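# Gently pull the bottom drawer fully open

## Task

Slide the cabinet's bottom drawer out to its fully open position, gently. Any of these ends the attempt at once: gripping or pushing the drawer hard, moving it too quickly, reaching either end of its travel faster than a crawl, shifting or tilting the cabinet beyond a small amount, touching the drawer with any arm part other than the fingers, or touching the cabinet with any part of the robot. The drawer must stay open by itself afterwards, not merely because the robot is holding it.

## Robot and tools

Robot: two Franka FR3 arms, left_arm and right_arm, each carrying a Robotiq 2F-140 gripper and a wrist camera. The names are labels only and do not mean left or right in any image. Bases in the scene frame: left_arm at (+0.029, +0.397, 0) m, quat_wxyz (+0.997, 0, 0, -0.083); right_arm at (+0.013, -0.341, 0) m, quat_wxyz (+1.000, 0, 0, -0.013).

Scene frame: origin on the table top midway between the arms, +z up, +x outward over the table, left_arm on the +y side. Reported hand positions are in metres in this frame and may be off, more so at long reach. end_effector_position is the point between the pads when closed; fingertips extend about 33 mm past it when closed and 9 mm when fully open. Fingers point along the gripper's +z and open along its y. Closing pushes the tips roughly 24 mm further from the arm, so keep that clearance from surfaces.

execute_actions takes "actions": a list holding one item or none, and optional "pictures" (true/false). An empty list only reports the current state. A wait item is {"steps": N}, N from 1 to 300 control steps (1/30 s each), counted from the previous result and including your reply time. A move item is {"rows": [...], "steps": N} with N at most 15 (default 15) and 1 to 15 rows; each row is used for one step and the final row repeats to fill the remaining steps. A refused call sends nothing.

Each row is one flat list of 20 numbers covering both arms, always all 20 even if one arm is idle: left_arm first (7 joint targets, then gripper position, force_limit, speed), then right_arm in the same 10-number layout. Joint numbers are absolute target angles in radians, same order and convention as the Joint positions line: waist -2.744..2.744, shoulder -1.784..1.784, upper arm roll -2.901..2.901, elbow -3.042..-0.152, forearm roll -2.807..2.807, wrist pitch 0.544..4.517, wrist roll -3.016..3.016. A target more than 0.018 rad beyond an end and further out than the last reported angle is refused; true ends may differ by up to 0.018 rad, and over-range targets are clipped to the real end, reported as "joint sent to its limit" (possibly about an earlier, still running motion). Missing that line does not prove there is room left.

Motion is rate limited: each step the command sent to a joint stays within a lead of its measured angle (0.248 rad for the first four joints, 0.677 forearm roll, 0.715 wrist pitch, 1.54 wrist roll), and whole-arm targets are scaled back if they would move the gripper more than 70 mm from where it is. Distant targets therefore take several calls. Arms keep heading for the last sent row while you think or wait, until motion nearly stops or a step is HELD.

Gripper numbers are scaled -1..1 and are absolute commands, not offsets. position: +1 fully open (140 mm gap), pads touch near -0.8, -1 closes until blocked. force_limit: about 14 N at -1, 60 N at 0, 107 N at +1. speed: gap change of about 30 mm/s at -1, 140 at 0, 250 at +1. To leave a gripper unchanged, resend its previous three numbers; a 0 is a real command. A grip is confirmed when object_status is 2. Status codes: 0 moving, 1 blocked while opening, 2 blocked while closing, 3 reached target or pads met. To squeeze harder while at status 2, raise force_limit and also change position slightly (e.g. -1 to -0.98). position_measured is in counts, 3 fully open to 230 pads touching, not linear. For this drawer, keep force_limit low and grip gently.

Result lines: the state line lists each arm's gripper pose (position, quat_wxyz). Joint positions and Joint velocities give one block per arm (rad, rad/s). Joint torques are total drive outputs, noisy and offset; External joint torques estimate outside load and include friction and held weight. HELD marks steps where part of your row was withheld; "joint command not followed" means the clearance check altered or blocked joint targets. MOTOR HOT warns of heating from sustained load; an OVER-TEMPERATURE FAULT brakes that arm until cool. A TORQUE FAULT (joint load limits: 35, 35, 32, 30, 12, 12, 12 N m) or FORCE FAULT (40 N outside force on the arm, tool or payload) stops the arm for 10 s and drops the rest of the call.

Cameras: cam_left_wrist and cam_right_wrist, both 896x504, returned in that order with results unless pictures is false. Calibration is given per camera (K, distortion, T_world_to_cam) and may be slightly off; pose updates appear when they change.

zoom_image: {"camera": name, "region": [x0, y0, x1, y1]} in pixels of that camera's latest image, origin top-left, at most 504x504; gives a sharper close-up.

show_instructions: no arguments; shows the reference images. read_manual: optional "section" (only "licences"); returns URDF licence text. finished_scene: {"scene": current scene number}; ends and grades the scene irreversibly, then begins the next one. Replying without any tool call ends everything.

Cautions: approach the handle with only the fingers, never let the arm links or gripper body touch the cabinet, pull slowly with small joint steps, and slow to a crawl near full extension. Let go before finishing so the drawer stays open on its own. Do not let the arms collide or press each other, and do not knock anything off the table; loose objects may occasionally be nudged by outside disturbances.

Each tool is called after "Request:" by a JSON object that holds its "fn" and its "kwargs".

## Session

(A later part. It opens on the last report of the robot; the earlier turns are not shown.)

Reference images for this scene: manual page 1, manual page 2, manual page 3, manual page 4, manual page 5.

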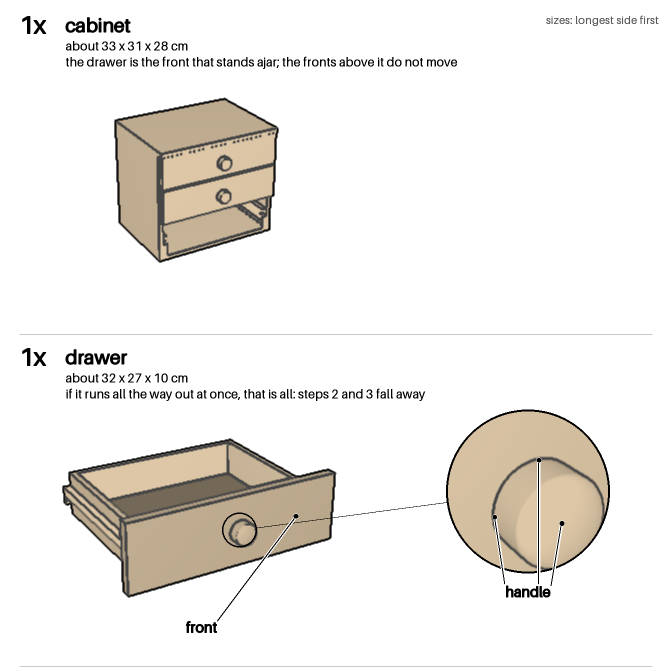

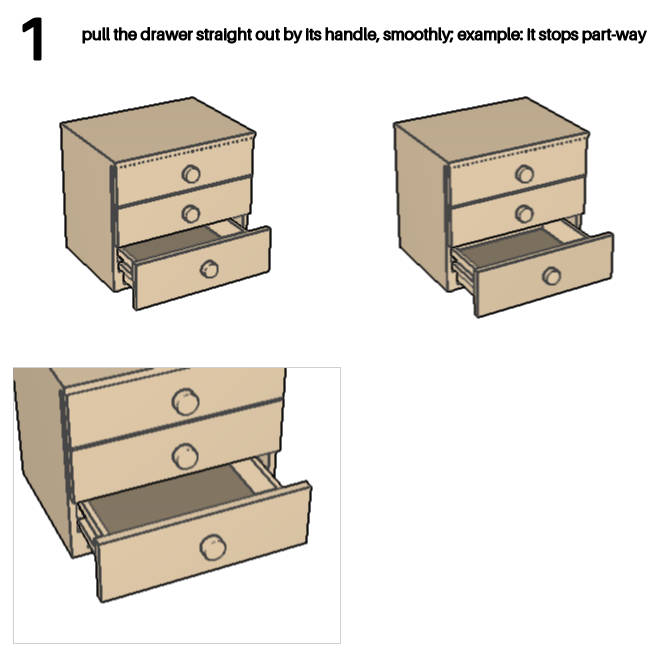

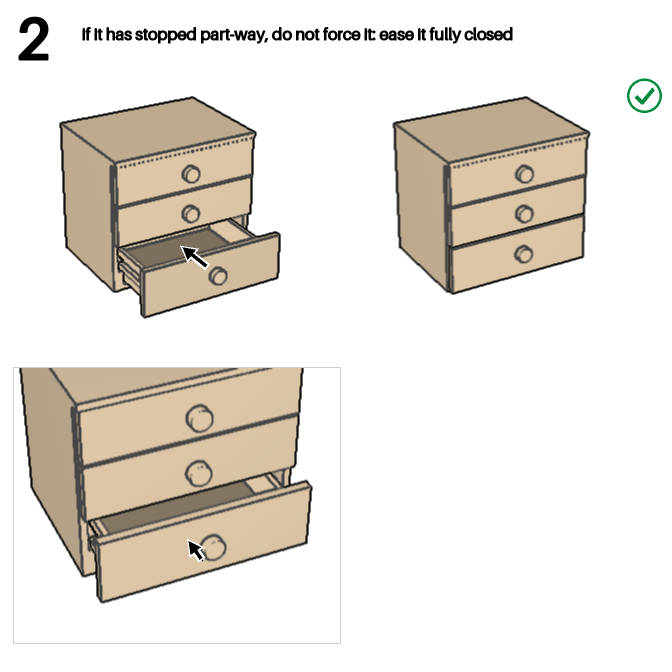

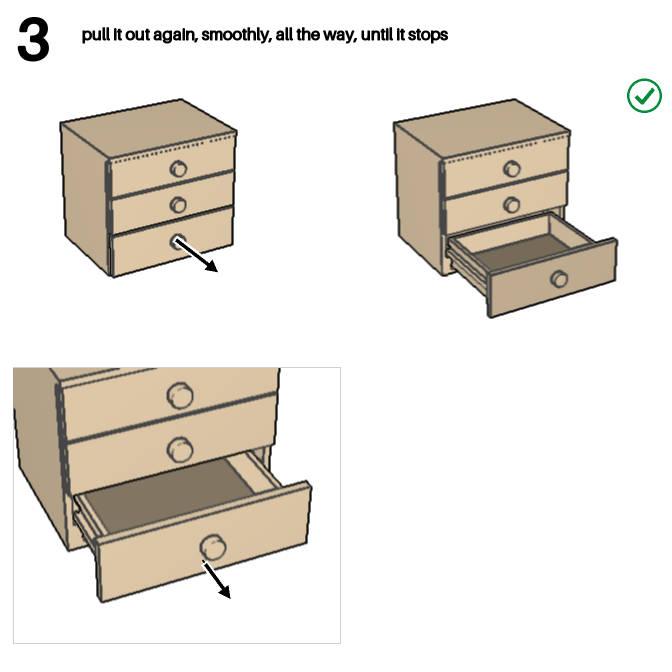

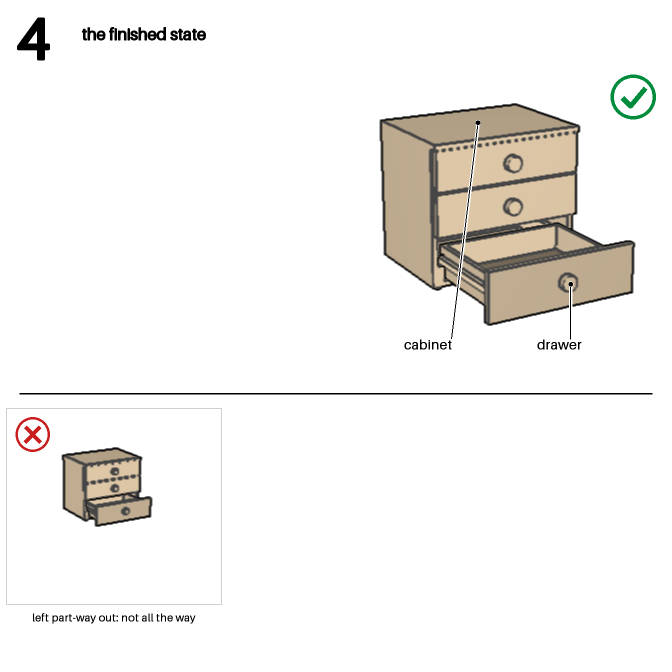

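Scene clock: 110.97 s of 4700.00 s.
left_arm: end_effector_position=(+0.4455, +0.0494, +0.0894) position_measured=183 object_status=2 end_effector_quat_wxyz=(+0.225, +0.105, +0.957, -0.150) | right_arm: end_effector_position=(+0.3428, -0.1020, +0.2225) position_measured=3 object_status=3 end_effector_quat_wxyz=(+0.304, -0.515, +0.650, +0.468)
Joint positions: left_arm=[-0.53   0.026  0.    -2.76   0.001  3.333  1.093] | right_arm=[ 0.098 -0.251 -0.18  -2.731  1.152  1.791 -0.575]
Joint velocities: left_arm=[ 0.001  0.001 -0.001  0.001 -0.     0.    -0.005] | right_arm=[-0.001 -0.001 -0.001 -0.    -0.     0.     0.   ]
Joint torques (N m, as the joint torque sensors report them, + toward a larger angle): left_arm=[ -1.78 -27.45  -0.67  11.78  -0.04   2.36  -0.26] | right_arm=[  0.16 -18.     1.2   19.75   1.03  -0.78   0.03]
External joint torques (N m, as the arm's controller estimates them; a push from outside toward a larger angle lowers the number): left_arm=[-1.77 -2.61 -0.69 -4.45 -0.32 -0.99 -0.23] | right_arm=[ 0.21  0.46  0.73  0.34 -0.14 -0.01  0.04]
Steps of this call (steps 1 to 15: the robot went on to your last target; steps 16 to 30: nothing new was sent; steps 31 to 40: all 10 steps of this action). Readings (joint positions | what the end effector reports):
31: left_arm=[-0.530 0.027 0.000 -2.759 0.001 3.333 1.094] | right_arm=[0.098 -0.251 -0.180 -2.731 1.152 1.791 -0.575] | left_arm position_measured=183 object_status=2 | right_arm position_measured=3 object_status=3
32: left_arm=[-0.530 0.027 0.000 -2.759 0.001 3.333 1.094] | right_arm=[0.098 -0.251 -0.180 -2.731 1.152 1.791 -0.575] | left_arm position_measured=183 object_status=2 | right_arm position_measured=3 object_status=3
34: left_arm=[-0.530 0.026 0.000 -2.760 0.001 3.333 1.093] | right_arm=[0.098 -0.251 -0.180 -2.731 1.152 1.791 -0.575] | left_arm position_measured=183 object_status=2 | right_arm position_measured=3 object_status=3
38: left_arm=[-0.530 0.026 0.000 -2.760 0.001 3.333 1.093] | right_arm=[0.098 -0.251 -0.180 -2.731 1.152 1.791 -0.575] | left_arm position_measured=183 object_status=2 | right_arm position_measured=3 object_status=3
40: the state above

At the stop. Relax, release, back off.

Request:
{"fn": "execute_actions", "kwargs": {"actions": [{"rows":[[-0.532,0.023,0,-2.7635,0,3.329,1.089,-1,-1,-1,0.098,-0.251,-0.18,-2.731,1.152,1.791,-0.575,1,-1,0],[-0.531,0.025,0,-2.7612,0,3.331,1.092,-1,-1,-1,0.098,-0.251,-0.18,-2.731,1.152,1.791,-0.575,1,-1,0],[-0.531,0.025,0,-2.7612,0,3.331,1.092,-1,-1,-1,0.098,-0.251,-0.18,-2.731,1.152,1.791,-0.575,1,-1,0],[-0.531,0.025,0,-2.7612,0,3.331,1.092,0,-1,-0.5,0.098,-0.251,-0.18,-2.731,1.152,1.791,-0.575,1,-1,0]],"steps":15}], "pictures": false}}

Request:
{"fn": "execute_actions", "kwargs": {"actions": [{"rows":[[-0.533,0.019,0,-2.767,0,3.329,1.09,0,-1,-0.5,0.098,-0.251,-0.18,-2.731,1.152,1.791,-0.575,1,-1,0],[-0.536,0.011,0,-2.775,0,3.327,1.088,0,-1,-0.5,0.098,-0.251,-0.18,-2.731,1.152,1.791,-0.575,1,-1,0],[-0.539,0.003,0,-2.783,0,3.324,1.086,0,-1,-0.5,0.098,-0.251,-0.18,-2.731,1.152,1.791,-0.575,1,-1,0],[-0.542,-0.005,0,-2.791,0,3.322,1.084,0,-1,-0.5,0.098,-0.251,-0.18,-2.731,1.152,1.791,-0.575,1,-1,0],[-0.545,-0.013,0,-2.799,0,3.319,1.082,0,-1,-0.5,0.098,-0.251,-0.18,-2.731,1.152,1.791,-0.575,1,-1,0],[-0.548,-0.021,0,-2.807,0,3.317,1.08,0,-1,-0.5,0.098,-0.251,-0.18,-2.731,1.152,1.791,-0.575,1,-1,0],[-0.551,-0.029,0,-2.815,0,3.314,1.078,0,-1,-0.5,0.098,-0.251,-0.18,-2.731,1.152,1.791,-0.575,1,-1,0],[-0.554,-0.037,0,-2.823,0,3.312,1.076,0,-1,-0.5,0.098,-0.251,-0.18,-2.731,1.152,1.791,-0.575,1,-1,0],[-0.557,-0.045,0,-2.831,0,3.309,1.074,0,-1,-0.5,0.098,-0.251,-0.18,-2.731,1.152,1.791,-0.575,1,-1,0]],"steps":15}]}}

Scene clock: 113.93 s of 4700.00 s.
left_arm: end_effector_position=(+0.4455, +0.0495, +0.0893) position_measured=134 object_status=0 end_effector_quat_wxyz=(+0.225, +0.105, +0.957, -0.150) | right_arm: end_effector_position=(+0.3428, -0.1020, +0.2225) position_measured=3 object_status=3 end_effector_quat_wxyz=(+0.304, -0.515, +0.650, +0.468)
Joint positions: left_arm=[-0.53   0.026  0.    -2.76   0.001  3.333  1.092] | right_arm=[ 0.098 -0.251 -0.18  -2.731  1.152  1.791 -0.575]
Joint velocities: left_arm=[ 0.    -0.001  0.    -0.    -0.001 -0.001 -0.   ] | right_arm=[-0.001  0.001 -0.001 -0.001  0.001  0.    -0.   ]
Joint torques (N m, as the joint torque sensors report them, + toward a larger angle): left_arm=[ -0.23 -24.73  -0.96  15.48  -0.06   3.11   0.01] | right_arm=[  0.31 -18.32   1.01  19.9    1.08  -0.71   0.03]
External joint torques (N m, as the arm's controller estimates them; a push from outside toward a larger angle lowers the number): left_arm=[-0.25  0.2  -1.01 -0.77 -0.33 -0.24  0.03] | right_arm=[ 0.33  0.09  0.51  0.54 -0.09  0.07  0.04]
Steps of this call (steps 1 to 15: the robot went on to your last target; steps 16 to 74: nothing new was sent; steps 75 to 89: all 15 steps of this action). Readings (joint positions | what the end effector reports):
75: left_arm=[-0.530 0.026 0.000 -2.760 0.001 3.333 1.092] | right_arm=[0.098 -0.251 -0.180 -2.731 1.152 1.791 -0.575] | left_arm position_measured=183 object_status=2 | right_arm position_measured=3 object_status=3
76: left_arm=[-0.530 0.026 0.000 -2.760 0.001 3.333 1.092] | right_arm=[0.098 -0.251 -0.180 -2.731 1.152 1.791 -0.575] | left_arm position_measured=183 object_status=2 | right_arm position_measured=3 object_status=3
78: left_arm=[-0.530 0.026 0.000 -2.760 0.001 3.333 1.092] | right_arm=[0.098 -0.251 -0.180 -2.731 1.152 1.791 -0.575] | left_arm position_measured=183 object_status=0 | right_arm position_measured=3 object_status=3
82: left_arm=[-0.530 0.026 0.000 -2.760 0.001 3.333 1.092] | right_arm=[0.098 -0.251 -0.180 -2.731 1.152 1.791 -0.575] | left_arm position_measured=166 object_status=0 | right_arm position_measured=3 object_status=3
89: the state above

Scene clock: 114.43 s of 4700.00 s.
left_arm: end_effector_position=(+0.4173, +0.0565, +0.0900) position_measured=129 object_status=3 end_effector_quat_wxyz=(+0.215, +0.113, +0.959, -0.148) | right_arm: end_effector_position=(+0.3428, -0.1020, +0.2225) position_measured=3 object_status=3 end_effector_quat_wxyz=(+0.304, -0.515, +0.650, +0.468)
Joint positions: left_arm=[-0.555 -0.042  0.    -2.828  0.001  3.315  1.084] | right_arm=[ 0.098 -0.251 -0.18  -2.731  1.152  1.791 -0.575]
Joint velocities: left_arm=[-0.004 -0.014 -0.    -0.017 -0.    -0.018 -0.017] | right_arm=[-0.     0.001  0.002 -0.001 -0.002  0.001  0.001]
Joint torques (N m, as the joint torque sensors report them, + toward a larger angle): left_arm=[ -0.83 -23.3   -0.82  15.84  -0.02   2.99  -0.21] | right_arm=[  0.29 -18.39   1.09  20.02   1.05  -0.79   0.04]
External joint torques (N m, as the arm's controller estimates them; a push from outside toward a larger angle lowers the number): left_arm=[-0.92 -0.88 -0.88 -0.44 -0.28 -0.35 -0.18] | right_arm=[ 0.24 -0.07  0.53  0.7  -0.11  0.    0.05]
Steps of this call (steps 1 to 15: all 15 steps of this action). Readings (joint positions | what the end effector reports):
1: left_arm=[-0.530 0.025 0.000 -2.761 0.001 3.333 1.092] | right_arm=[0.098 -0.251 -0.180 -2.731 1.152 1.791 -0.575] | left_arm position_measured=130 object_status=0 | right_arm position_measured=3 object_status=3
2: left_arm=[-0.531 0.022 0.000 -2.764 0.001 3.332 1.092] | right_arm=[0.098 -0.251 -0.180 -2.731 1.152 1.791 -0.575] | left_arm position_measured=129 object_status=0 | right_arm position_measured=3 object_status=3
4: left_arm=[-0.535 0.012 0.000 -2.775 0.001 3.330 1.092] | right_arm=[0.098 -0.251 -0.180 -2.731 1.152 1.791 -0.575] | left_arm position_measured=129 object_status=0 | right_arm position_measured=3 object_status=3
8: left_arm=[-0.545 -0.017 0.000 -2.804 0.001 3.324 1.089] | right_arm=[0.098 -0.251 -0.180 -2.731 1.152 1.791 -0.575] | left_arm position_measured=129 object_status=3 | right_arm position_measured=3 object_status=3
15: the state above
camera_calibration (this result's frames):
cam_left_wrist: T_world_to_cam=[[0.497084, 0.857382, -0.13343, -0.238953], [0.603909, -0.231431, 0.762715, -0.297539], [0.623058, -0.459713, -0.632821, 0.0179933], [0, 0, 0, 1]] pos_world=[0.287255, 0.144286, 0.20644]
cam_right_wrist: T_world_to_cam=[[-0.929688, 0.0934333, 0.3563, 0.257048], [0.360829, 0.0365795, 0.931914, -0.308049], [0.0740386, 0.994953, -0.0677211, 0.286311], [0, 0, 0, 1]] pos_world=[0.328929, -0.297614, 0.214879]

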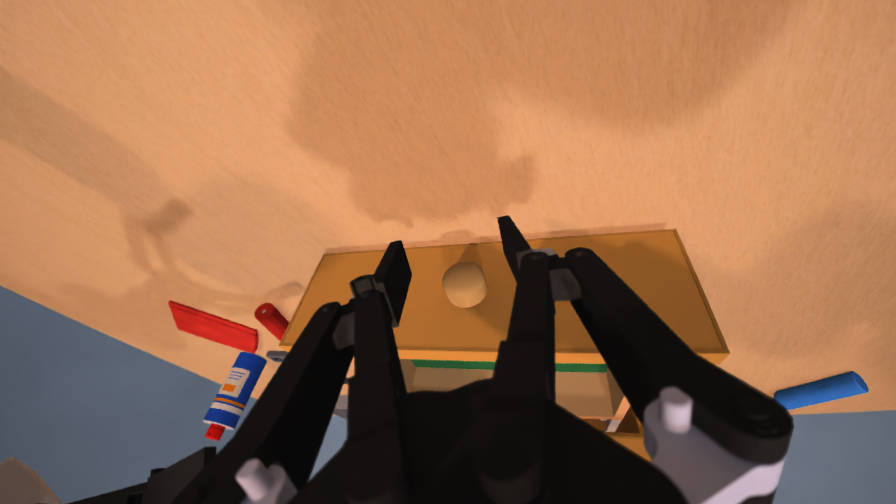

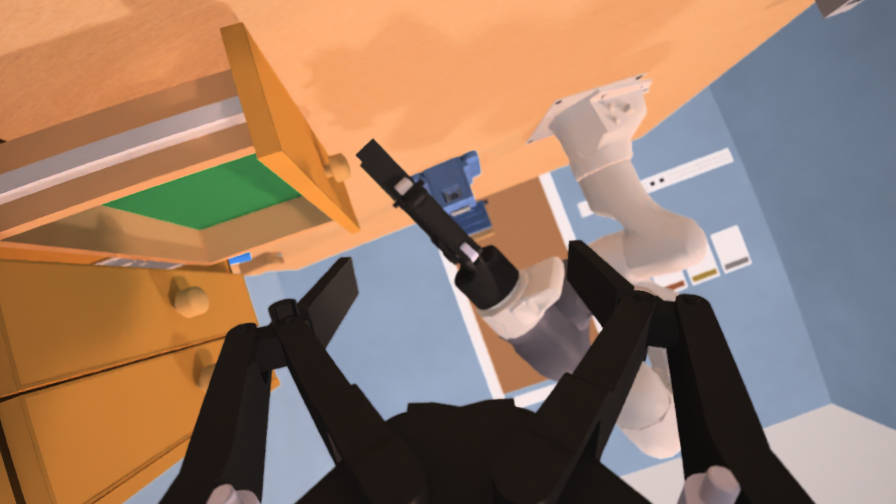

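Request:
{"fn": "finished_scene", "kwargs": {"scene": 2}}

The scene is finished: the task was done.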